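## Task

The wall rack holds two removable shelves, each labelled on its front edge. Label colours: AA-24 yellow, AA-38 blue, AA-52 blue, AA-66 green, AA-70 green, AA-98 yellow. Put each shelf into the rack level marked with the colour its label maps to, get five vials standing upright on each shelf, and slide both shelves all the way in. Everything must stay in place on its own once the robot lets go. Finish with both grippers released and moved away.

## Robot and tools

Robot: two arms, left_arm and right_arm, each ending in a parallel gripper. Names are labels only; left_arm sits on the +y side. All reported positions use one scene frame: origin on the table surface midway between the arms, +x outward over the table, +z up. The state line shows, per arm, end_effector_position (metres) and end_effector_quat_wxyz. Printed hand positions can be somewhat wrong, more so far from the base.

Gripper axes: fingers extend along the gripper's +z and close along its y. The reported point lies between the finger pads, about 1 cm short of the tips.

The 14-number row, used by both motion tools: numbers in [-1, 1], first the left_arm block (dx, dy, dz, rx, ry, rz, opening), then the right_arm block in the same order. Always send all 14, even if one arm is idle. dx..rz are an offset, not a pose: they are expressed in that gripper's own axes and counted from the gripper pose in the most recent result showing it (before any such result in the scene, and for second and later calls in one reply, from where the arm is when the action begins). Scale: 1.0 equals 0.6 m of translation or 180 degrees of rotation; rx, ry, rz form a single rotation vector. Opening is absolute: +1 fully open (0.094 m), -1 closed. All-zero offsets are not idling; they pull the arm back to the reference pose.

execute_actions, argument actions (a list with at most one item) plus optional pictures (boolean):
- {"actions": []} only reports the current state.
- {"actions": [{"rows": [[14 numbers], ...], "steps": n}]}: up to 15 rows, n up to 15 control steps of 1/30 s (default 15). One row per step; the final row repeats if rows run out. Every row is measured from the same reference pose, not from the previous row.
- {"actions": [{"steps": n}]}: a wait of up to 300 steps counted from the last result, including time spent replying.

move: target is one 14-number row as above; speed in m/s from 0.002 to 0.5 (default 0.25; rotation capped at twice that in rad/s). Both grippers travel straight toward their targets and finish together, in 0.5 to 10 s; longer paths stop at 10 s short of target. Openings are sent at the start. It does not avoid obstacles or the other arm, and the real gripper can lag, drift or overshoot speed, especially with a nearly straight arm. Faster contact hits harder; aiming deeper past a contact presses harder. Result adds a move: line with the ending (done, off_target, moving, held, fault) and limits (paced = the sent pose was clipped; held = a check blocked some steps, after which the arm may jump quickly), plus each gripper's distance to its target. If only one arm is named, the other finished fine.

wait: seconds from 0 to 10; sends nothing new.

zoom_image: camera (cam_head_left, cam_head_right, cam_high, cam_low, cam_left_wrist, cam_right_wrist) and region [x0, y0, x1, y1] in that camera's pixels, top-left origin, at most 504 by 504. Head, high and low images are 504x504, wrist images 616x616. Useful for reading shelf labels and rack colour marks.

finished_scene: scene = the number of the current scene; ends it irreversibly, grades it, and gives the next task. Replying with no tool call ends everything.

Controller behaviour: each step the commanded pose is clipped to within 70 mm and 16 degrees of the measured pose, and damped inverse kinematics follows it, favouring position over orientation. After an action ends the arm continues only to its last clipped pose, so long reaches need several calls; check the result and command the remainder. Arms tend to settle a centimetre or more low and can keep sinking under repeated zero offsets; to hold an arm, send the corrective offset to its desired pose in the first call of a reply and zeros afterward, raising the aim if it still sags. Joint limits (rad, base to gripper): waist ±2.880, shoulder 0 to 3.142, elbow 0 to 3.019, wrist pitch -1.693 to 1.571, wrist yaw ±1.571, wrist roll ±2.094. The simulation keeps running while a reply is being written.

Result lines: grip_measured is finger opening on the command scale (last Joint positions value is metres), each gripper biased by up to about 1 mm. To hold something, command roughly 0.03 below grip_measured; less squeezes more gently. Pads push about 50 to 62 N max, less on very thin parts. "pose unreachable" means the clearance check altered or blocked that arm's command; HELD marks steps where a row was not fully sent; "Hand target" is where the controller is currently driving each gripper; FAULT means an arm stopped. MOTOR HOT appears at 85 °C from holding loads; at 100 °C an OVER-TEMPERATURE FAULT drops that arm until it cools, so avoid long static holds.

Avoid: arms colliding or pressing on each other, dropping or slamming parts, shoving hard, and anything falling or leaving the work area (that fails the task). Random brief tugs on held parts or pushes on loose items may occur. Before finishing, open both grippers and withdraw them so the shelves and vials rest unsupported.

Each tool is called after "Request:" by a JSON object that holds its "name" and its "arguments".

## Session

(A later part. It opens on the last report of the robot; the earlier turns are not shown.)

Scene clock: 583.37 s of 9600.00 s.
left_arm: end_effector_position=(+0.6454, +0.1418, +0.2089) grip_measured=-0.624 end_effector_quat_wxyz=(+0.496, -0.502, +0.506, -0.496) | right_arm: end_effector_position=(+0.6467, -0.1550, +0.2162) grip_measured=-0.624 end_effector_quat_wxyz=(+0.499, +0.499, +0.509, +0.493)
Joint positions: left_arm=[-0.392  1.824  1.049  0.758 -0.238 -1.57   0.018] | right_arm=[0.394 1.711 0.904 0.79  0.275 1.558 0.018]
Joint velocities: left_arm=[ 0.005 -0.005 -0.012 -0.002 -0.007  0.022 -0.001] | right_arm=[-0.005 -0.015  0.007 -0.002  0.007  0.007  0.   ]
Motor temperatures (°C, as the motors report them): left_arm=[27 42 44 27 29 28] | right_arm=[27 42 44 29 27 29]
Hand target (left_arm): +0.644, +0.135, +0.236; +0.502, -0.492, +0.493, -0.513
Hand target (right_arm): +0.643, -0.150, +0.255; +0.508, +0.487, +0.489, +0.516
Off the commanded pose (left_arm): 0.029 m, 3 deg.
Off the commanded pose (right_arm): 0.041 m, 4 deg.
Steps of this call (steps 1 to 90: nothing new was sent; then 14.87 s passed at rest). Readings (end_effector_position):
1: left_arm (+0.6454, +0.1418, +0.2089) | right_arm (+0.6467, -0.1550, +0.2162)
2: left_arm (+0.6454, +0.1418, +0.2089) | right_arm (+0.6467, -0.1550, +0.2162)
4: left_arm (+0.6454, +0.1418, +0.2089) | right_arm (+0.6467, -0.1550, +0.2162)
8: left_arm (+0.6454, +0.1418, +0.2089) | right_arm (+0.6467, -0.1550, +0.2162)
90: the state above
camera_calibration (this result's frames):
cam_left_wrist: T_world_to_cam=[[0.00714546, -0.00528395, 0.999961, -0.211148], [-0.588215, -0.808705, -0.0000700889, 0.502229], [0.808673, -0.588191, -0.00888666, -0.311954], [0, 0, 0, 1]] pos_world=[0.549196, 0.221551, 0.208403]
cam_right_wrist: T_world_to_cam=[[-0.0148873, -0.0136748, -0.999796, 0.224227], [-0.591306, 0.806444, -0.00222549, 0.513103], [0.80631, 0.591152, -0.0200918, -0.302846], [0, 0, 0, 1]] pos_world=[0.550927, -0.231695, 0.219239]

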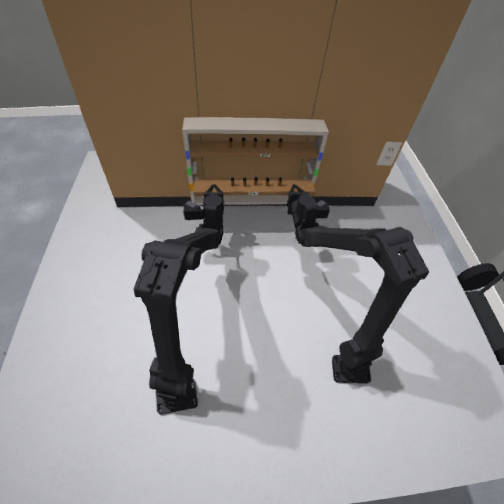

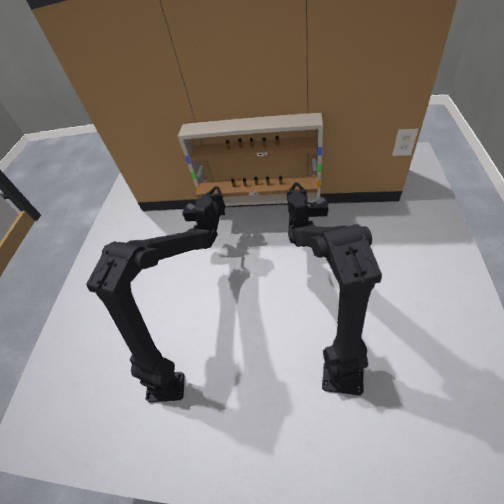

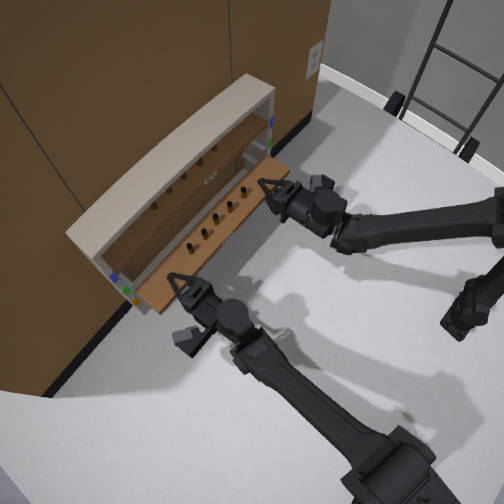

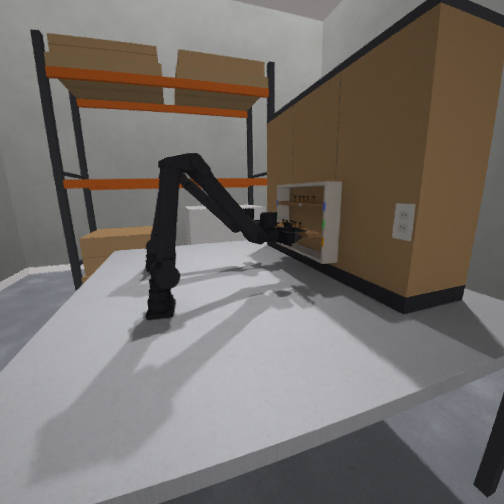

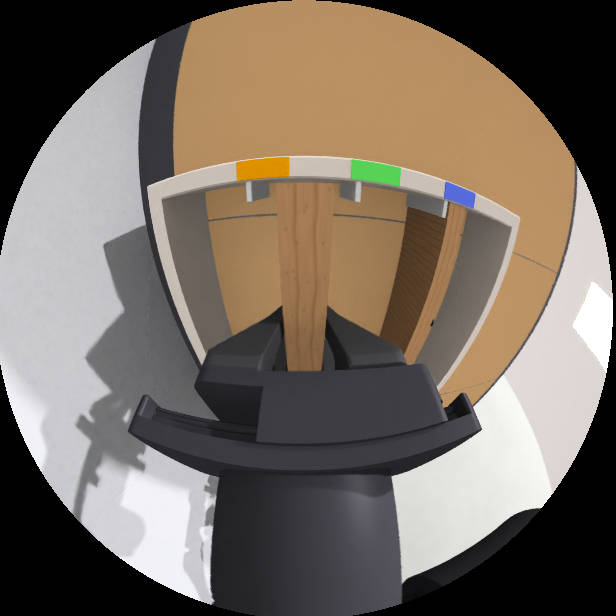

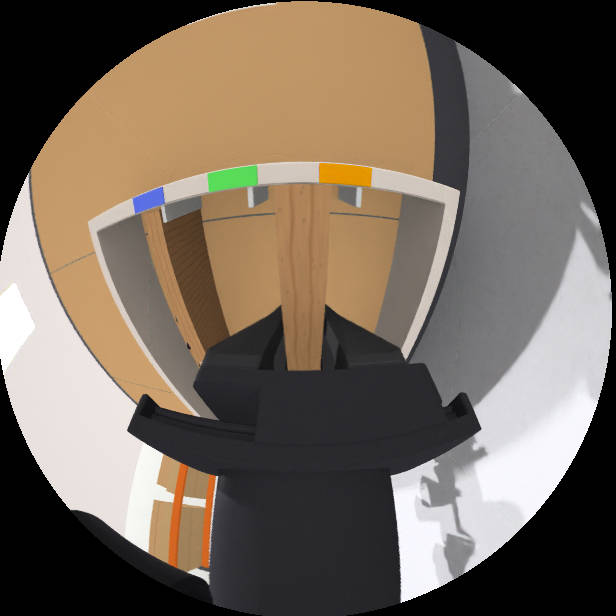

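Request:
{"name": "execute_actions", "arguments": {"actions": [{"rows":[
[0.0095,-0.0476,-0.0038,0.0147,0.002,-0.0036,-0.658, 0.0088,0.0760,-0.0030,-0.0229,0.0023,0.0066,-0.658],
[0.0094,-0.0496,-0.0043,0.0150,0.002,-0.0037,-0.658, 0.0087,0.0779,-0.0036,-0.0233,0.0023,0.0067,-0.658],
[0.0093,-0.0525,-0.0051,0.0156,0.002,-0.0039,-0.658, 0.0087,0.0807,-0.0045,-0.0238,0.0023,0.0069,-0.658],
[0.0092,-0.0565,-0.0062,0.0163,0.002,-0.0040,-0.658, 0.0086,0.0846,-0.0058,-0.0244,0.0023,0.0070,-0.658],
[0.0091,-0.0604,-0.0073,0.0170,0.002,-0.0042,-0.658, 0.0085,0.0885,-0.0071,-0.0251,0.0023,0.0072,-0.658],
[0.0090,-0.0644,-0.0084,0.0178,0.002,-0.0044,-0.658, 0.0085,0.0924,-0.0084,-0.0258,0.0023,0.0074,-0.658],
[0.0088,-0.0684,-0.0095,0.0185,0.002,-0.0046,-0.658, 0.0084,0.0964,-0.0098,-0.0265,0.0023,0.0076,-0.658],
[0.0087,-0.0724,-0.0106,0.0192,0.002,-0.0048,-0.658, 0.0083,0.1003,-0.0111,-0.0272,0.0023,0.0078,-0.658],
[0.0086,-0.0763,-0.0118,0.0198,0.002,-0.0049,-0.658, 0.0082,0.1042,-0.0125,-0.0278,0.0023,0.0080,-0.658],
[0.0085,-0.0803,-0.0130,0.0198,0.002,-0.0049,-0.658, 0.0082,0.1081,-0.0139,-0.0277,0.0023,0.0080,-0.658],
[0.0084,-0.0843,-0.0142,0.0198,0.002,-0.0049,-0.658, 0.0081,0.1120,-0.0154,-0.0277,0.0023,0.0080,-0.658],
[0.0082,-0.0883,-0.0155,0.0198,0.002,-0.0049,-0.658, 0.0080,0.1159,-0.0168,-0.0277,0.0023,0.0080,-0.658],
[0.0081,-0.0923,-0.0167,0.0198,0.002,-0.0049,-0.658, 0.0079,0.1198,-0.0183,-0.0277,0.0023,0.0080,-0.658],
[0.0080,-0.0962,-0.0180,0.0198,0.002,-0.0049,-0.658, 0.0079,0.1237,-0.0198,-0.0276,0.0023,0.0080,-0.658],
[0.0079,-0.1002,-0.0193,0.0198,0.002,-0.0049,-0.658, 0.0078,0.1276,-0.0214,-0.0276,0.0023,0.0080,-0.658]
],"steps":15}], "pictures": false}}

Request:
{"name": "execute_actions", "arguments": {"actions": [{"rows":[
[0.0089,-0.0604,-0.0085,0.0146,0.002,-0.0036,-0.658, 0.0080,0.0876,-0.0099,-0.0224,0.0023,0.0065,-0.658],
[0.0088,-0.0644,-0.0098,0.0146,0.002,-0.0036,-0.658, 0.0079,0.0915,-0.0114,-0.0224,0.0023,0.0065,-0.658],
[0.0087,-0.0683,-0.0111,0.0146,0.002,-0.0036,-0.658, 0.0079,0.0954,-0.0129,-0.0224,0.0023,0.0065,-0.658],
[0.0086,-0.0723,-0.0125,0.0146,0.002,-0.0036,-0.658, 0.0078,0.0993,-0.0145,-0.0223,0.0023,0.0065,-0.658],
[0.0085,-0.0763,-0.0138,0.0146,0.002,-0.0036,-0.658, 0.0078,0.1032,-0.0161,-0.0223,0.0023,0.0066,-0.658],
[0.0084,-0.0803,-0.0152,0.0146,0.002,-0.0036,-0.658, 0.0077,0.1071,-0.0177,-0.0223,0.0023,0.0066,-0.658],
[0.0083,-0.0843,-0.0166,0.0146,0.002,-0.0036,-0.658, 0.0076,0.1110,-0.0193,-0.0222,0.0023,0.0066,-0.658],
[0.0082,-0.0882,-0.0180,0.0146,0.002,-0.0036,-0.658, 0.0076,0.1149,-0.0210,-0.0222,0.0023,0.0066,-0.658],
[0.0081,-0.0922,-0.0195,0.0146,0.002,-0.0036,-0.658, 0.0075,0.1188,-0.0227,-0.0222,0.0023,0.0066,-0.658],
[0.0080,-0.0953,-0.0207,0.0146,0.002,-0.0036,-0.658, 0.0075,0.1219,-0.0240,-0.0222,0.0023,0.0066,-0.658],
[0.0080,-0.0976,-0.0215,0.0146,0.002,-0.0036,-0.658, 0.0074,0.1242,-0.0250,-0.0221,0.0023,0.0066,-0.658],
[0.0079,-0.0991,-0.0221,0.0146,0.002,-0.0036,-0.658, 0.0074,0.1256,-0.0257,-0.0221,0.0023,0.0066,-0.658],
[0.0079,-0.0999,-0.0224,0.0146,0.002,-0.0036,-0.658, 0.0074,0.1264,-0.0260,-0.0221,0.0023,0.0066,-0.658]
],"steps":15}], "pictures": false}}

Request:
{"name": "execute_actions", "arguments": {"actions": [{"steps":15}]}}

Scene clock: 698.57 s of 9600.00 s.
left_arm: end_effector_position=(+0.6395, +0.1426, +0.2343) grip_measured=-0.624 end_effector_quat_wxyz=(+0.499, -0.498, +0.501, -0.502) | right_arm: end_effector_position=(+0.6407, -0.1545, +0.2416) grip_measured=-0.624 end_effector_quat_wxyz=(+0.501, +0.495, +0.506, +0.498)
Joint positions: left_arm=[-0.393  1.772  1.045  0.73  -0.239 -1.569  0.018] | right_arm=[0.397 1.653 0.904 0.747 0.275 1.558 0.018]
Joint velocities: left_arm=[-0.005 -0.22   0.002 -0.168 -0.051 -0.066 -0.001] | right_arm=[ 0.015 -0.249  0.007 -0.168  0.022  0.007  0.   ]
Motor temperatures (°C, as the motors report them): left_arm=[27 43 44 27 29 28] | right_arm=[27 44 44 29 27 29]
Hand target (left_arm): +0.635, +0.138, +0.268; +0.506, -0.488, +0.488, -0.517
Hand target (right_arm): +0.634, -0.151, +0.291; +0.513, +0.481, +0.482, +0.522
Off the commanded pose (left_arm): 0.036 m, 3 deg.
Off the commanded pose (right_arm): 0.052 m, 4 deg.
Steps of this call (steps 1 to 90: nothing new was sent; then 111.70 s passed at rest; steps 91 to 105: all 15 steps of this action). Readings (end_effector_position):
91: left_arm (+0.6454, +0.1418, +0.2089) | right_arm (+0.6467, -0.1550, +0.2161)
92: left_arm (+0.6454, +0.1418, +0.2089) | right_arm (+0.6467, -0.1550, +0.2160)
94: left_arm (+0.6453, +0.1418, +0.2091) | right_arm (+0.6465, -0.1550, +0.2164)
98: left_arm (+0.6437, +0.1420, +0.2131) | right_arm (+0.6455, -0.1551, +0.2209)
105: the state above

Scene clock: 699.07 s of 9600.00 s.
left_arm: end_effector_position=(+0.6299, +0.1413, +0.2689) grip_measured=-0.624 end_effector_quat_wxyz=(+0.501, -0.495, +0.500, -0.505) | right_arm: end_effector_position=(+0.6293, -0.1559, +0.2760) grip_measured=-0.624 end_effector_quat_wxyz=(+0.503, +0.494, +0.504, +0.499)
Joint positions: left_arm=[-0.399  1.696  1.045  0.663 -0.241 -1.567  0.018] | right_arm=[0.401 1.565 0.904 0.665 0.28  1.556 0.018]
Joint velocities: left_arm=[-0.005 -0.054 -0.002 -0.032  0.022 -0.037 -0.   ] | right_arm=[ 0.024 -0.083 -0.007 -0.032 -0.022 -0.022 -0.001]
Motor temperatures (°C, as the motors report them): left_arm=[27 43 44 27 29 28] | right_arm=[27 44 44 29 27 29]
Hand target (left_arm): +0.626, +0.138, +0.293; +0.507, -0.488, +0.488, -0.517
Hand target (right_arm): +0.624, -0.151, +0.316; +0.511, +0.481, +0.485, +0.522
Off the commanded pose (left_arm): 0.026 m, 2 deg.
Off the commanded pose (right_arm): 0.042 m, 4 deg.
Steps of this call (steps 1 to 15: all 15 steps of this action). Readings (end_effector_position):
1: left_arm (+0.6387, +0.1423, +0.2375) | right_arm (+0.6398, -0.1545, +0.2449)
2: left_arm (+0.6380, +0.1422, +0.2408) | right_arm (+0.6389, -0.1547, +0.2480)
4: left_arm (+0.6365, +0.1420, +0.2467) | right_arm (+0.6372, -0.1550, +0.2542)
8: left_arm (+0.6338, +0.1415, +0.2559) | right_arm (+0.6339, -0.1555, +0.2634)
15: the state above

Scene clock: 699.57 s of 9600.00 s.
left_arm: end_effector_position=(+0.6289, +0.1414, +0.2692) grip_measured=-0.624 end_effector_quat_wxyz=(+0.501, -0.495, +0.500, -0.504) | right_arm: end_effector_position=(+0.6287, -0.1556, +0.2769) grip_measured=-0.624 end_effector_quat_wxyz=(+0.503, +0.494, +0.505, +0.499)
Joint positions: left_arm=[-0.399  1.693  1.042  0.661 -0.242 -1.566  0.018] | right_arm=[0.402 1.562 0.904 0.66  0.281 1.555 0.018]
Joint velocities: left_arm=[-0.024  0.005 -0.007  0.012  0.051  0.007 -0.   ] | right_arm=[-0.005 -0.005 -0.002 -0.002  0.051 -0.037 -0.001]
Motor temperatures (°C, as the motors report them): left_arm=[27 43 44 27 29 28] | right_arm=[27 44 44 29 27 29]
Hand target (left_arm): +0.626, +0.138, +0.293; +0.507, -0.488, +0.488, -0.517
Hand target (right_arm): +0.624, -0.151, +0.316; +0.511, +0.481, +0.485, +0.522
Off the commanded pose (left_arm): 0.025 m, 2 deg.
Off the commanded pose (right_arm): 0.041 m, 4 deg.
Steps of this call (steps 1 to 15: nothing new was sent). Readings (end_effector_position):
1: left_arm (+0.6296, +0.1411, +0.2698) | right_arm (+0.6290, -0.1558, +0.2769)
2: left_arm (+0.6295, +0.1411, +0.2705) | right_arm (+0.6288, -0.1558, +0.2775)
4: left_arm (+0.6294, +0.1412, +0.2706) | right_arm (+0.6287, -0.1559, +0.2777)
8: left_arm (+0.6289, +0.1414, +0.2692) | right_arm (+0.6287, -0.1559, +0.2769)
15: the state above
camera_calibration (this result's frames):
cam_left_wrist: T_world_to_cam=[[-0.0191592, -0.00246516, 0.999813, -0.255152], [-0.591128, -0.806468, -0.0133161, 0.497301], [0.80635, -0.591273, 0.0139941, -0.302598], [0, 0, 0, 1]] pos_world=[0.53308, 0.22151, 0.265961]
cam_right_wrist: T_world_to_cam=[[0.00348489, -0.0114426, -0.999928, 0.273476], [-0.59335, 0.804865, -0.0112783, 0.506685], [0.804937, 0.593347, -0.00398459, -0.289997], [0, 0, 0, 1]] pos_world=[0.533118, -0.232615, 0.278016]

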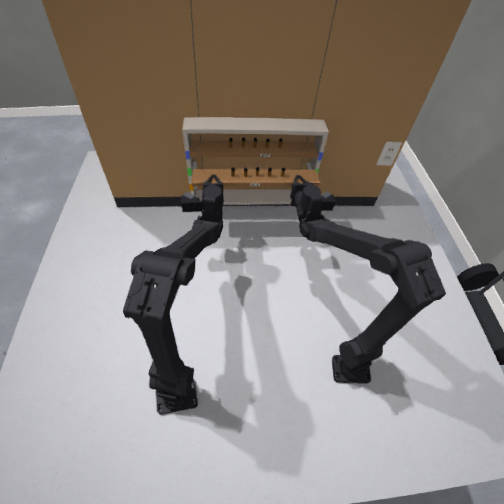

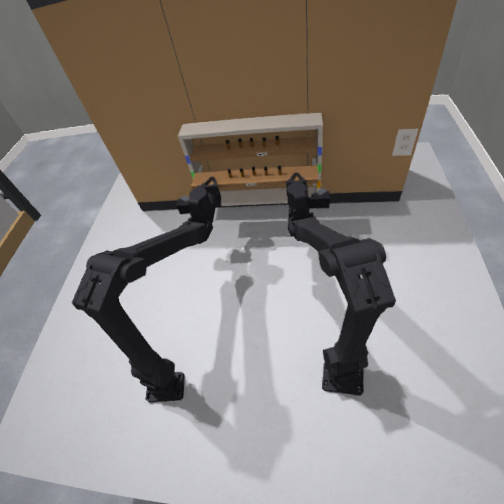

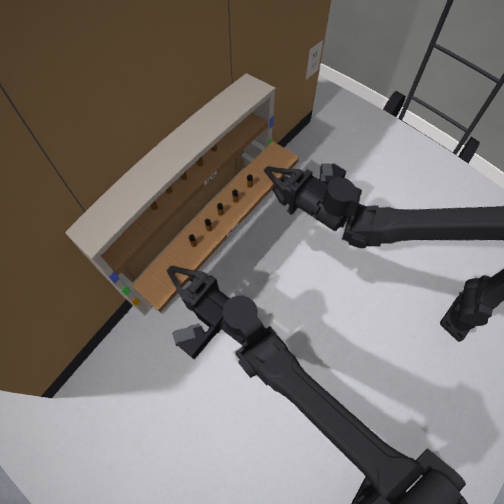

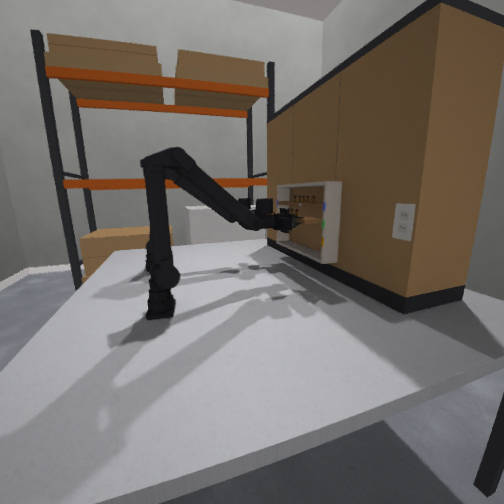

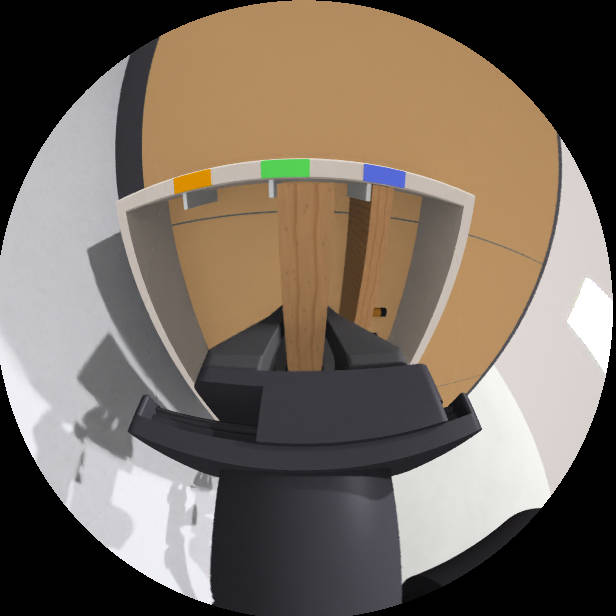

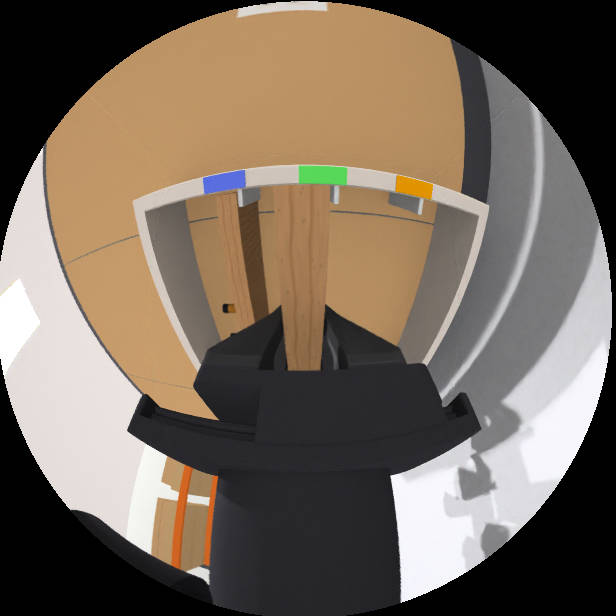

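Request:
{"name": "zoom_image", "arguments": {"camera": "cam_left_wrist", "region": [240, 150, 400, 230]}}

Request:
{"name": "zoom_image", "arguments": {"camera": "cam_right_wrist", "region": [210, 150, 370, 230]}}

Region (240, 150, 400, 230) of cam_left_wrist's 616x616 image, scaled by 3.150, with more detail than that image has.

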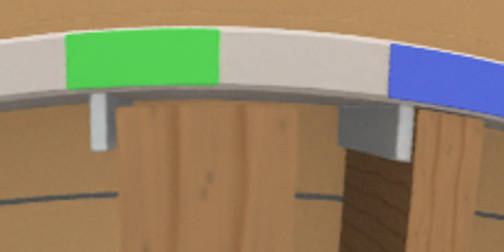

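Region (210, 150, 370, 230) of cam_right_wrist's 616x616 image, scaled by 3.150, with more detail than that image has.

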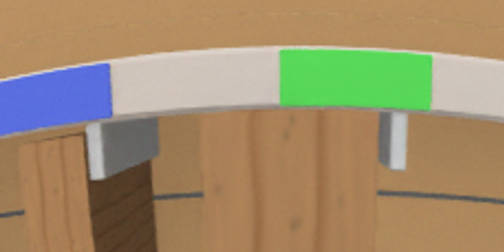

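Request:
{"name": "zoom_image", "arguments": {"camera": "cam_left_wrist", "region": [260, 165, 320, 200]}}

Request:
{"name": "zoom_image", "arguments": {"camera": "cam_right_wrist", "region": [290, 168, 350, 203]}}

Region (260, 165, 320, 200) of cam_left_wrist's 616x616 image, scaled by 8.400, with more detail than that image has; it fills the top 294 rows of this view, and the rest is white.

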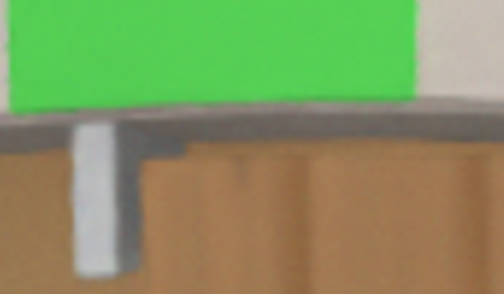

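Region (290, 168, 350, 203) of cam_right_wrist's 616x616 image, scaled by 8.400, with more detail than that image has; it fills the top 294 rows of this view, and the rest is white.

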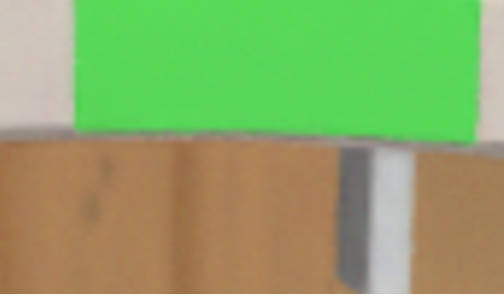

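Request:
{"name": "execute_actions", "arguments": {"actions": [{"rows":[
[0.0024,-0.0356,0.0050,0.0113,0.0006,-0.0039,-0.658, 0.0049,0.0573,0.0062,-0.0180,0.0006,0.0064,-0.658],
[-0.0005,-0.0305,0.0132,0.0104,-0.0006,-0.0036,-0.658, 0.0007,0.0488,0.0161,-0.0156,-0.0010,0.0056,-0.658],
[-0.0027,-0.0265,0.0194,0.0096,-0.0015,-0.0035,-0.658, -0.0026,0.0421,0.0238,-0.0138,-0.0022,0.0051,-0.658],
[-0.0041,-0.0243,0.0237,0.0092,-0.0019,-0.0033,-0.658, -0.0041,0.0384,0.0288,-0.0128,-0.0029,0.0048,-0.658],
[-0.0044,-0.0241,0.0255,0.0090,-0.0019,-0.0033,-0.658, -0.0038,0.0382,0.0306,-0.0128,-0.0030,0.0048,-0.658],
[-0.0049,-0.0237,0.0280,0.0087,-0.0019,-0.0032,-0.658, -0.0033,0.0379,0.0333,-0.0129,-0.0031,0.0048,-0.658],
[-0.0056,-0.0234,0.0307,0.0085,-0.0019,-0.0032,-0.658, -0.0027,0.0376,0.0361,-0.0129,-0.0032,0.0048,-0.658],
[-0.0062,-0.0228,0.0337,0.0082,-0.0019,-0.0031,-0.658, -0.0022,0.0371,0.0393,-0.0129,-0.0033,0.0048,-0.658],
[-0.0068,-0.0225,0.0367,0.0079,-0.0019,-0.0030,-0.658, -0.0015,0.0367,0.0424,-0.0130,-0.0034,0.0049,-0.658],
[-0.0074,-0.0219,0.0397,0.0076,-0.0019,-0.0029,-0.658, -0.0010,0.0362,0.0456,-0.0130,-0.0035,0.0049,-0.658],
[-0.0080,-0.0216,0.0424,0.0073,-0.0019,-0.0029,-0.658, -0.0004,0.0359,0.0484,-0.0131,-0.0036,0.0049,-0.658],
[-0.0086,-0.0212,0.0442,0.0071,-0.0019,-0.0028,-0.658, 0.0001,0.0355,0.0503,-0.0131,-0.0037,0.0049,-0.658],
[-0.0089,-0.0210,0.0449,0.0069,-0.0019,-0.0028,-0.658, 0.0004,0.0353,0.0511,-0.0131,-0.0038,0.0049,-0.658],
[-0.0091,-0.0209,0.0452,0.0068,-0.0019,-0.0027,-0.658, 0.0006,0.0352,0.0514,-0.0131,-0.0038,0.0049,-0.658]
],"steps":15}], "pictures": false}}

Request:
{"name": "execute_actions", "arguments": {"actions": [{"steps":15}]}}

Scene clock: 782.63 s of 9600.00 s.
left_arm: end_effector_position=(+0.6353, +0.1423, +0.2431) grip_measured=-0.624 end_effector_quat_wxyz=(+0.489, -0.504, +0.515, -0.492) | right_arm: end_effector_position=(+0.6341, -0.1543, +0.2503) grip_measured=-0.624 end_effector_quat_wxyz=(+0.493, +0.503, +0.517, +0.486)
Joint positions: left_arm=[-0.393  1.73   1.047  0.644 -0.23  -1.572  0.018] | right_arm=[0.402 1.604 0.904 0.656 0.281 1.562 0.018]
Joint velocities: left_arm=[ 0.015  0.054  0.002 -0.037  0.007 -0.022  0.001] | right_arm=[ 0.005  0.073  0.002 -0.037  0.007  0.022  0.   ]
Motor temperatures (°C, as the motors report them): left_arm=[27 43 46 27 29 28] | right_arm=[27 44 47 29 27 29]
Hand target (left_arm): +0.652, +0.148, +0.282; +0.506, -0.493, +0.491, -0.510
Hand target (right_arm): +0.654, -0.156, +0.299; +0.512, +0.490, +0.488, +0.510
Off the commanded pose (left_arm): 0.044 m, 4 deg.
Off the commanded pose (right_arm): 0.054 m, 5 deg.
Steps of this call (steps 1 to 90: nothing new was sent; then 79.57 s passed at rest; steps 91 to 105: all 15 steps of this action). Readings (end_effector_position):
91: left_arm (+0.6289, +0.1414, +0.2692) | right_arm (+0.6287, -0.1556, +0.2769)
92: left_arm (+0.6289, +0.1414, +0.2692) | right_arm (+0.6287, -0.1556, +0.2767)
94: left_arm (+0.6290, +0.1412, +0.2684) | right_arm (+0.6288, -0.1556, +0.2759)
98: left_arm (+0.6303, +0.1411, +0.2618) | right_arm (+0.6303, -0.1554, +0.2695)
105: the state above

Scene clock: 783.13 s of 9600.00 s.
left_arm: end_effector_position=(+0.6367, +0.1427, +0.2432) grip_measured=-0.624 end_effector_quat_wxyz=(+0.489, -0.504, +0.515, -0.492) | right_arm: end_effector_position=(+0.6357, -0.1541, +0.2502) grip_measured=-0.624 end_effector_quat_wxyz=(+0.493, +0.504, +0.517, +0.486)
Joint positions: left_arm=[-0.392  1.733  1.052  0.642 -0.23  -1.573  0.018] | right_arm=[0.401 1.607 0.909 0.655 0.281 1.564 0.018]
Joint velocities: left_arm=[-0.024  0.005  0.012 -0.002  0.037 -0.066  0.   ] | right_arm=[-0.015 -0.005  0.002 -0.022  0.022  0.066 -0.   ]
Motor temperatures (°C, as the motors report them): left_arm=[27 43 46 27 29 28] | right_arm=[27 44 47 29 27 29]
Hand target (left_arm): +0.652, +0.148, +0.282; +0.506, -0.493, +0.491, -0.510
Hand target (right_arm): +0.654, -0.157, +0.299; +0.512, +0.490, +0.488, +0.509
Off the commanded pose (left_arm): 0.044 m, 4 deg.
Off the commanded pose (right_arm): 0.053 m, 5 deg.
Steps of this call (steps 1 to 15: nothing new was sent). Readings (end_effector_position):
1: left_arm (+0.6355, +0.1425, +0.2419) | right_arm (+0.6343, -0.1542, +0.2489)
2: left_arm (+0.6356, +0.1425, +0.2410) | right_arm (+0.6345, -0.1542, +0.2481)
4: left_arm (+0.6356, +0.1425, +0.2409) | right_arm (+0.6345, -0.1542, +0.2478)
8: left_arm (+0.6364, +0.1425, +0.2425) | right_arm (+0.6354, -0.1542, +0.2496)
15: the state above
camera_calibration (this result's frames):
cam_left_wrist: T_world_to_cam=[[0.0293835, -0.00803866, 0.999536, -0.259033], [-0.594799, -0.803799, 0.0110209, 0.498683], [0.803338, -0.594846, -0.0283998, -0.295058], [0, 0, 0, 1]] pos_world=[0.541259, 0.223245, 0.245037]
cam_right_wrist: T_world_to_cam=[[-0.0408367, -0.0157382, -0.999042, 0.274122], [-0.592284, 0.805647, 0.0115185, 0.503065], [0.804694, 0.592187, -0.0422215, -0.287077], [0, 0, 0, 1]] pos_world=[0.54016, -0.230975, 0.255944]

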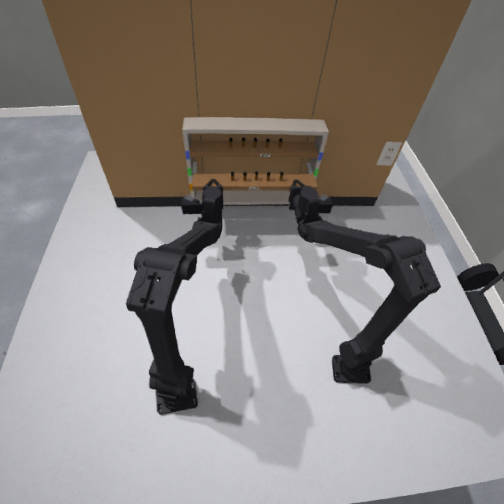

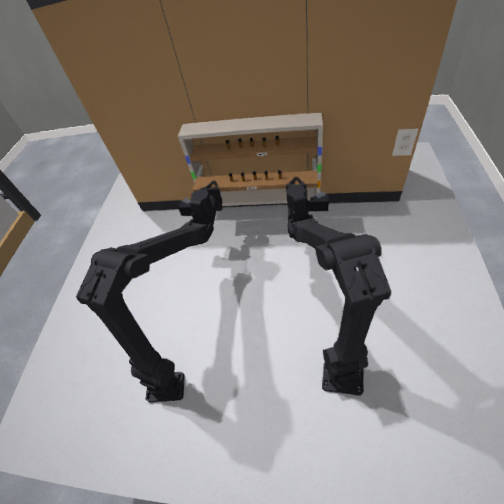

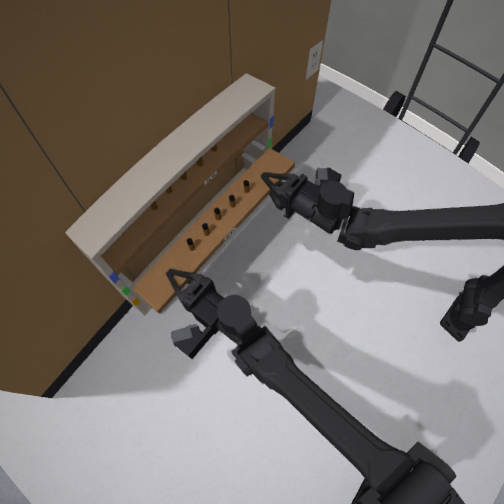

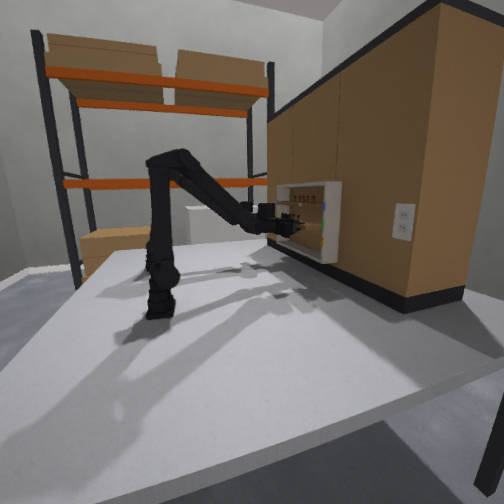

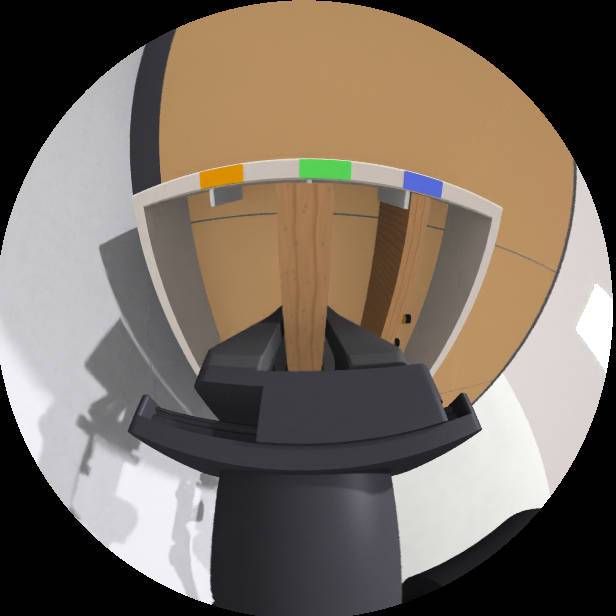

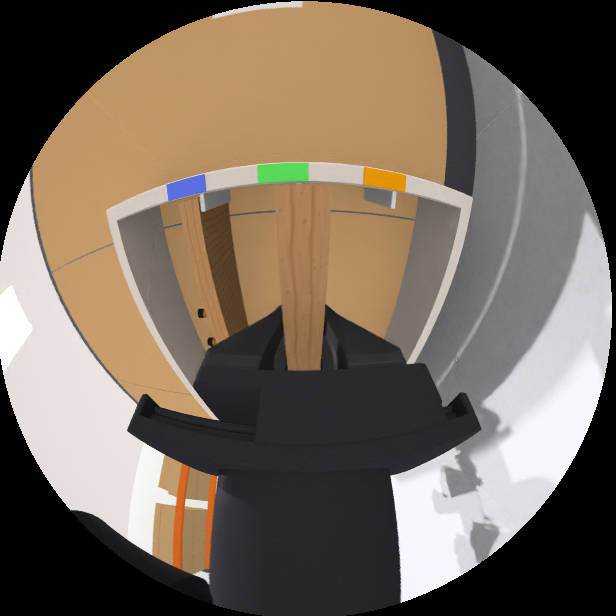

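Request:
{"name": "execute_actions", "arguments": {"actions": [{"rows":[
[-0.0080,-0.0744,0.0286,0.0254,-0.0037,-0.0043,-0.658, -0.0033,0.0899,0.0353,-0.0304,-0.0035,0.0071,-0.658],
[-0.0081,-0.0764,0.0293,0.0261,-0.0038,-0.0044,-0.658, -0.0033,0.0920,0.0360,-0.0311,-0.0036,0.0073,-0.658],
[-0.0084,-0.0792,0.0303,0.0271,-0.0039,-0.0046,-0.658, -0.0033,0.0950,0.0369,-0.0321,-0.0036,0.0074,-0.658],
[-0.0086,-0.0825,0.0314,0.0282,-0.0040,-0.0047,-0.658, -0.0033,0.0984,0.0380,-0.0333,-0.0037,0.0077,-0.658],
[-0.0089,-0.0858,0.0326,0.0293,-0.0042,-0.0049,-0.658, -0.0032,0.1018,0.0392,-0.0345,-0.0038,0.0079,-0.658],
[-0.0092,-0.0890,0.0337,0.0304,-0.0043,-0.0050,-0.658, -0.0032,0.1052,0.0403,-0.0356,-0.0039,0.0081,-0.658],
[-0.0094,-0.0923,0.0349,0.0316,-0.0044,-0.0052,-0.658, -0.0032,0.1086,0.0414,-0.0368,-0.0040,0.0083,-0.658],
[-0.0097,-0.0955,0.0360,0.0327,-0.0045,-0.0054,-0.658, -0.0032,0.1121,0.0425,-0.0380,-0.0040,0.0085,-0.658],
[-0.0100,-0.0988,0.0372,0.0338,-0.0047,-0.0055,-0.658, -0.0032,0.1155,0.0436,-0.0391,-0.0041,0.0087,-0.658],
[-0.0102,-0.1021,0.0383,0.0350,-0.0048,-0.0057,-0.658, -0.0032,0.1189,0.0447,-0.0403,-0.0042,0.0090,-0.658],
[-0.0105,-0.1053,0.0394,0.0361,-0.0049,-0.0058,-0.658, -0.0031,0.1223,0.0458,-0.0415,-0.0043,0.0092,-0.658],
[-0.0108,-0.1086,0.0406,0.0372,-0.0050,-0.0060,-0.658, -0.0031,0.1257,0.0469,-0.0426,-0.0043,0.0094,-0.658],
[-0.0110,-0.1114,0.0416,0.0382,-0.0052,-0.0061,-0.658, -0.0031,0.1287,0.0479,-0.0437,-0.0044,0.0096,-0.658],
[-0.0112,-0.1131,0.0421,0.0388,-0.0052,-0.0062,-0.658, -0.0031,0.1304,0.0485,-0.0442,-0.0044,0.0097,-0.658],
[-0.0112,-0.1139,0.0424,0.0391,-0.0053,-0.0063,-0.658, -0.0031,0.1313,0.0488,-0.0445,-0.0045,0.0097,-0.658]
],"steps":15}], "pictures": false}}

Request:
{"name": "execute_actions", "arguments": {"actions": [{"steps":18}]}}

Scene clock: 845.13 s of 9600.00 s.
left_arm: end_effector_position=(+0.6453, +0.1435, +0.2618) grip_measured=-0.624 end_effector_quat_wxyz=(+0.498, -0.498, +0.505, -0.500) | right_arm: end_effector_position=(+0.6441, -0.1532, +0.2686) grip_measured=-0.624 end_effector_quat_wxyz=(+0.500, +0.498, +0.506, +0.495)
Joint positions: left_arm=[-0.388  1.733  1.086  0.642 -0.229 -1.567  0.018] | right_arm=[0.399 1.607 0.943 0.655 0.281 1.56  0.018]
Joint velocities: left_arm=[ 0.005 -0.005  0.09  -0.017  0.007 -0.081  0.   ] | right_arm=[-0.005 -0.005  0.095  0.007 -0.022 -0.051 -0.001]
Motor temperatures (°C, as the motors report them): left_arm=[27 42 54 27 29 28] | right_arm=[27 43 57 29 27 29]
Hand target (left_arm): +0.660, +0.150, +0.310; +0.519, -0.483, +0.474, -0.522
Hand target (right_arm): +0.661, -0.157, +0.328; +0.524, +0.480, +0.470, +0.524
Off the commanded pose (left_arm): 0.053 m, 5 deg.
Off the commanded pose (right_arm): 0.064 m, 6 deg.
Steps of this call (steps 1 to 90: nothing new was sent; then 58.50 s passed at rest; steps 91 to 105: all 15 steps of this action). Readings (end_effector_position):
91: left_arm (+0.6367, +0.1427, +0.2432) | right_arm (+0.6357, -0.1541, +0.2502)
92: left_arm (+0.6367, +0.1427, +0.2432) | right_arm (+0.6357, -0.1541, +0.2502)
94: left_arm (+0.6370, +0.1426, +0.2438) | right_arm (+0.6359, -0.1541, +0.2506)
98: left_arm (+0.6389, +0.1427, +0.2477) | right_arm (+0.6377, -0.1538, +0.2545)
105: the state above

Scene clock: 845.73 s of 9600.00 s.
left_arm: end_effector_position=(+0.6473, +0.1435, +0.2664) grip_measured=-0.624 end_effector_quat_wxyz=(+0.500, -0.496, +0.503, -0.502) | right_arm: end_effector_position=(+0.6460, -0.1529, +0.2729) grip_measured=-0.624 end_effector_quat_wxyz=(+0.502, +0.496, +0.505, +0.497)
Joint positions: left_arm=[-0.387  1.733  1.094  0.642 -0.229 -1.566  0.018] | right_arm=[0.399 1.607 0.951 0.655 0.281 1.558 0.018]
Joint velocities: left_arm=[ 0.005  0.005  0.007 -0.002 -0.007 -0.037  0.   ] | right_arm=[-0.005 -0.005  0.007 -0.002  0.007 -0.007  0.   ]
Motor temperatures (°C, as the motors report them): left_arm=[27 42 54 27 29 28] | right_arm=[27 43 57 29 27 29]
Hand target (left_arm): +0.660, +0.150, +0.310; +0.519, -0.482, +0.474, -0.522
Hand target (right_arm): +0.661, -0.157, +0.328; +0.524, +0.480, +0.470, +0.524
Off the commanded pose (left_arm): 0.048 m, 5 deg.
Off the commanded pose (right_arm): 0.059 m, 6 deg.
Steps of this call (steps 1 to 18: nothing new was sent). Readings (end_effector_position):
1: left_arm (+0.6461, +0.1434, +0.2636) | right_arm (+0.6448, -0.1530, +0.2703)
2: left_arm (+0.6466, +0.1435, +0.2649) | right_arm (+0.6455, -0.1531, +0.2717)
4: left_arm (+0.6472, +0.1436, +0.2662) | right_arm (+0.6460, -0.1529, +0.2729)
8: left_arm (+0.6473, +0.1435, +0.2664) | right_arm (+0.6460, -0.1529, +0.2729)
18: the state above
camera_calibration (this result's frames):
cam_left_wrist: T_world_to_cam=[[-0.0121576, -0.00506329, 0.999913, -0.256169], [-0.591517, -0.806213, -0.0112745, 0.509517], [0.806201, -0.591603, 0.00680662, -0.314066], [0, 0, 0, 1]] pos_world=[0.551474, 0.22368, 0.264029]
cam_right_wrist: T_world_to_cam=[[-0.000227903, -0.0102365, -0.999948, 0.272121], [-0.590312, 0.807134, -0.00812811, 0.512221], [0.807175, 0.590279, -0.00622668, -0.306872], [0, 0, 0, 1]] pos_world=[0.550132, -0.229506, 0.274359]

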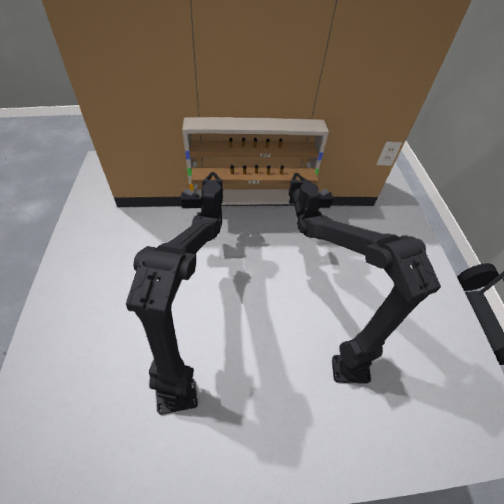

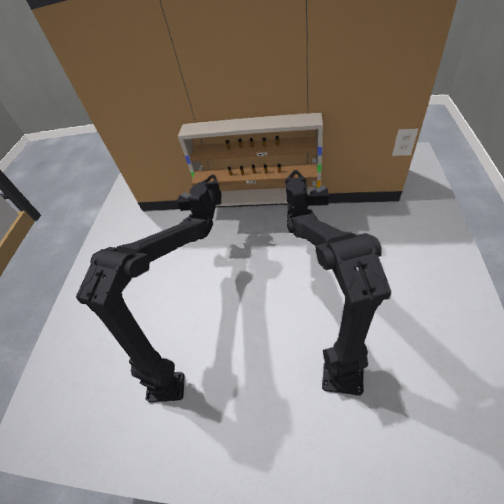

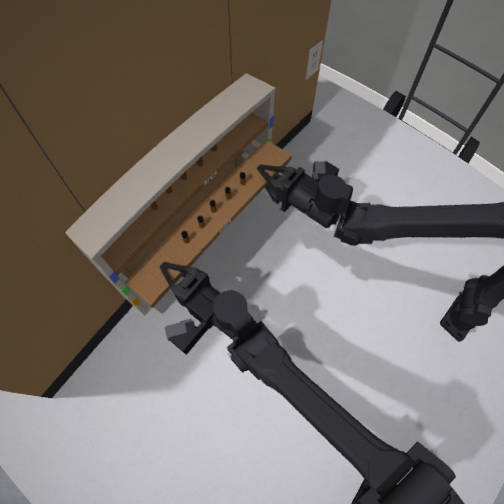

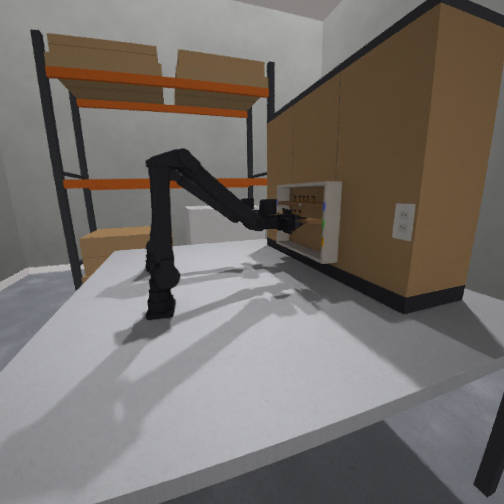

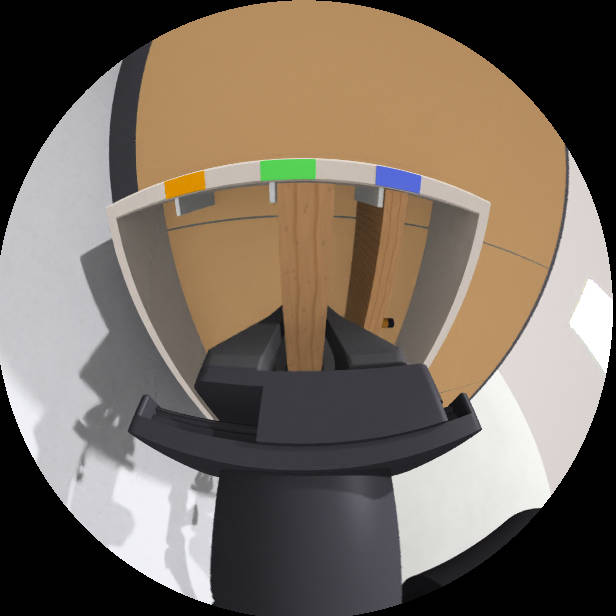

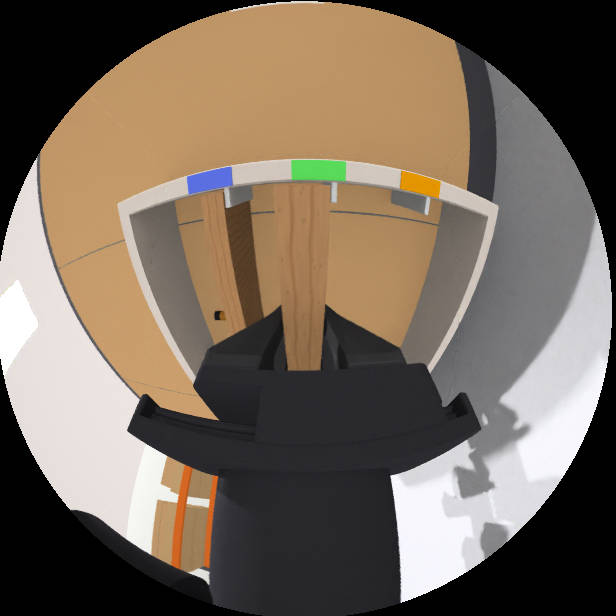

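Request:
{"name": "execute_actions", "arguments": {"actions": [{"rows":[
[-0.0086,-0.0652,0.0316,0.0229,-0.0040,-0.0060,-0.658, -0.0032,0.0836,0.0394,-0.0287,-0.0035,0.0083,-0.658],
[-0.0087,-0.0655,0.0335,0.0230,-0.0040,-0.0060,-0.658, -0.0033,0.0839,0.0414,-0.0288,-0.0035,0.0083,-0.658],
[-0.0087,-0.0658,0.0362,0.0231,-0.0040,-0.0060,-0.658, -0.0033,0.0844,0.0443,-0.0290,-0.0035,0.0083,-0.658],
[-0.0088,-0.0662,0.0392,0.0232,-0.0040,-0.0060,-0.658, -0.0034,0.0849,0.0475,-0.0292,-0.0035,0.0083,-0.658],
[-0.0088,-0.0666,0.0423,0.0233,-0.0040,-0.0060,-0.658, -0.0034,0.0854,0.0508,-0.0294,-0.0035,0.0083,-0.658],
[-0.0089,-0.0670,0.0453,0.0234,-0.0040,-0.0060,-0.658, -0.0035,0.0860,0.0540,-0.0296,-0.0035,0.0083,-0.658],
[-0.0089,-0.0674,0.0484,0.0235,-0.0040,-0.0060,-0.658, -0.0035,0.0865,0.0573,-0.0298,-0.0035,0.0083,-0.658],
[-0.0090,-0.0678,0.0514,0.0236,-0.0040,-0.0060,-0.658, -0.0036,0.0870,0.0605,-0.0300,-0.0035,0.0083,-0.658],
[-0.0090,-0.0682,0.0544,0.0237,-0.0040,-0.0060,-0.658, -0.0036,0.0876,0.0638,-0.0302,-0.0035,0.0083,-0.658],
[-0.0091,-0.0686,0.0575,0.0238,-0.0040,-0.0060,-0.658, -0.0037,0.0881,0.0670,-0.0304,-0.0035,0.0083,-0.658],
[-0.0092,-0.0690,0.0605,0.0239,-0.0040,-0.0060,-0.658, -0.0038,0.0886,0.0703,-0.0307,-0.0035,0.0083,-0.658],
[-0.0092,-0.0694,0.0636,0.0240,-0.0040,-0.0060,-0.658, -0.0038,0.0891,0.0735,-0.0309,-0.0035,0.0083,-0.658],
[-0.0093,-0.0697,0.0662,0.0241,-0.0040,-0.0060,-0.658, -0.0039,0.0896,0.0764,-0.0310,-0.0035,0.0083,-0.658],
[-0.0093,-0.0699,0.0677,0.0242,-0.0040,-0.0060,-0.658, -0.0039,0.0899,0.0780,-0.0311,-0.0035,0.0083,-0.658],
[-0.0093,-0.0700,0.0685,0.0242,-0.0040,-0.0060,-0.658, -0.0039,0.0900,0.0788,-0.0312,-0.0035,0.0083,-0.658]
],"steps":15}], "pictures": false}}

Request:
{"name": "execute_actions", "arguments": {"actions": [{"steps":15}]}}

Scene clock: 865.83 s of 9600.00 s.
left_arm: end_effector_position=(+0.6678, +0.1442, +0.2745) grip_measured=-0.624 end_effector_quat_wxyz=(+0.504, -0.492, +0.498, -0.506) | right_arm: end_effector_position=(+0.6673, -0.1522, +0.2812) grip_measured=-0.624 end_effector_quat_wxyz=(+0.505, +0.492, +0.500, +0.503)
Joint positions: left_arm=[-0.377  1.77   1.161  0.629 -0.221 -1.562  0.018] | right_arm=[0.388 1.647 1.016 0.649 0.269 1.556 0.018]
Joint velocities: left_arm=[ 0.034  0.083  0.139 -0.037  0.007 -0.081  0.   ] | right_arm=[-0.044  0.112  0.149 -0.017 -0.007  0.007 -0.   ]
Motor temperatures (°C, as the motors report them): left_arm=[27 42 55 27 29 28] | right_arm=[27 43 58 29 27 29]
Hand target (left_arm): +0.685, +0.150, +0.308; +0.517, -0.484, +0.475, -0.522
Hand target (right_arm): +0.687, -0.157, +0.328; +0.523, +0.480, +0.470, +0.525
Off the commanded pose (left_arm): 0.040 m, 4 deg.
Off the commanded pose (right_arm): 0.053 m, 5 deg.
Steps of this call (steps 1 to 90: nothing new was sent; then 16.60 s passed at rest; steps 91 to 105: all 15 steps of this action). Readings (end_effector_position):
91: left_arm (+0.6473, +0.1435, +0.2664) | right_arm (+0.6460, -0.1529, +0.2729)
92: left_arm (+0.6473, +0.1435, +0.2664) | right_arm (+0.6460, -0.1529, +0.2729)
94: left_arm (+0.6478, +0.1435, +0.2669) | right_arm (+0.6466, -0.1529, +0.2735)
98: left_arm (+0.6535, +0.1436, +0.2701) | right_arm (+0.6524, -0.1531, +0.2770)
105: the state above

Scene clock: 866.33 s of 9600.00 s.
left_arm: end_effector_position=(+0.6703, +0.1443, +0.2725) grip_measured=-0.624 end_effector_quat_wxyz=(+0.503, -0.493, +0.499, -0.505) | right_arm: end_effector_position=(+0.6700, -0.1518, +0.2792) grip_measured=-0.624 end_effector_quat_wxyz=(+0.505, +0.493, +0.501, +0.502)
Joint positions: left_arm=[-0.376  1.776  1.167  0.626 -0.22  -1.562  0.018] | right_arm=[0.387 1.655 1.022 0.646 0.268 1.556 0.018]
Joint velocities: left_arm=[ 0.005  0.015  0.002  0.002  0.037  0.022 -0.001] | right_arm=[-0.005 -0.005 -0.007  0.022  0.022  0.007 -0.   ]
Motor temperatures (°C, as the motors report them): left_arm=[27 42 55 27 29 28] | right_arm=[27 43 58 29 27 29]
Hand target (left_arm): +0.684, +0.150, +0.308; +0.517, -0.484, +0.475, -0.522
Hand target (right_arm): +0.687, -0.157, +0.328; +0.523, +0.480, +0.470, +0.525
Off the commanded pose (left_arm): 0.040 m, 4 deg.
Off the commanded pose (right_arm): 0.053 m, 5 deg.
Steps of this call (steps 1 to 15: nothing new was sent). Readings (end_effector_position):
1: left_arm (+0.6690, +0.1441, +0.2745) | right_arm (+0.6686, -0.1520, +0.2809)
2: left_arm (+0.6699, +0.1441, +0.2740) | right_arm (+0.6695, -0.1520, +0.2806)
4: left_arm (+0.6702, +0.1443, +0.2730) | right_arm (+0.6699, -0.1518, +0.2797)
8: left_arm (+0.6703, +0.1443, +0.2725) | right_arm (+0.6700, -0.1518, +0.2792)
15: the state above
camera_calibration (this result's frames):
cam_left_wrist: T_world_to_cam=[[-0.0248139, -0.00524181, 0.999678, -0.253469], [-0.590071, -0.80713, -0.0188789, 0.525029], [0.80697, -0.59035, 0.016935, -0.335628], [0, 0, 0, 1]] pos_world=[0.574357, 0.2243, 0.268984]
cam_right_wrist: T_world_to_cam=[[0.0137501, -0.00784381, -0.999875, 0.26933], [-0.591379, 0.806264, -0.0144575, 0.527918], [0.806277, 0.591503, 0.00644759, -0.329578], [0, 0, 0, 1]] pos_world=[0.574227, -0.228582, 0.279054]

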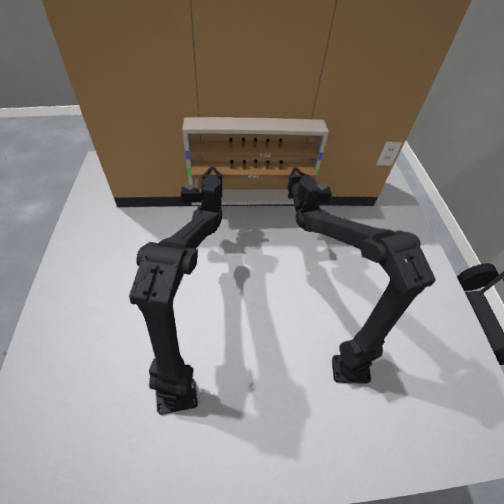

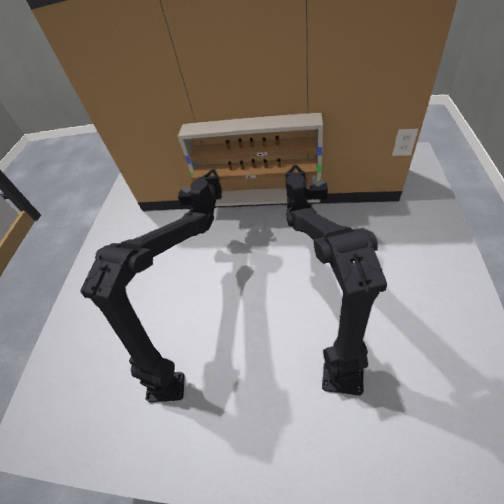

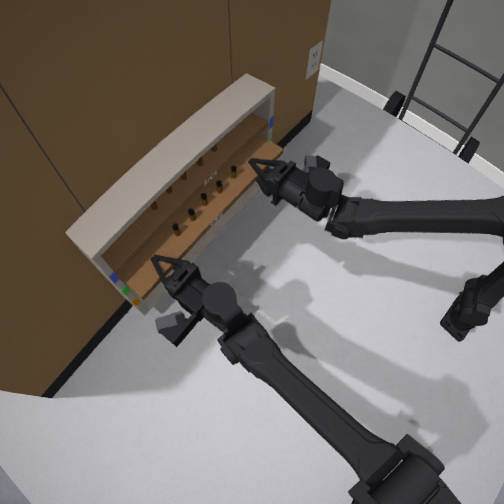

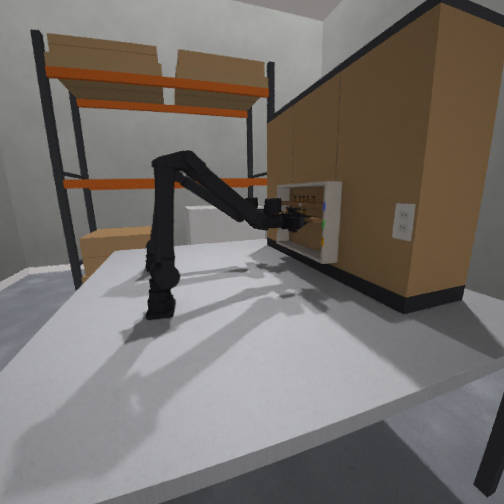

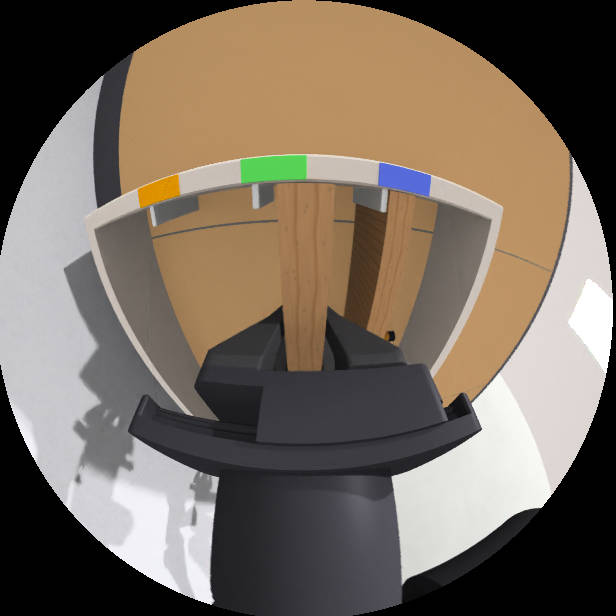

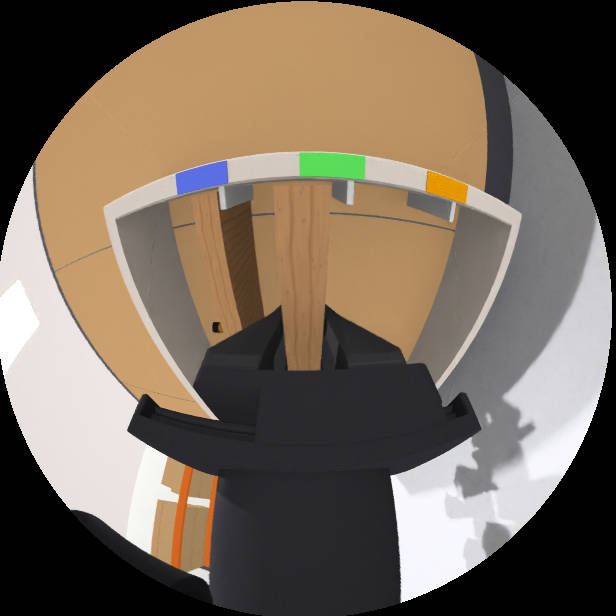

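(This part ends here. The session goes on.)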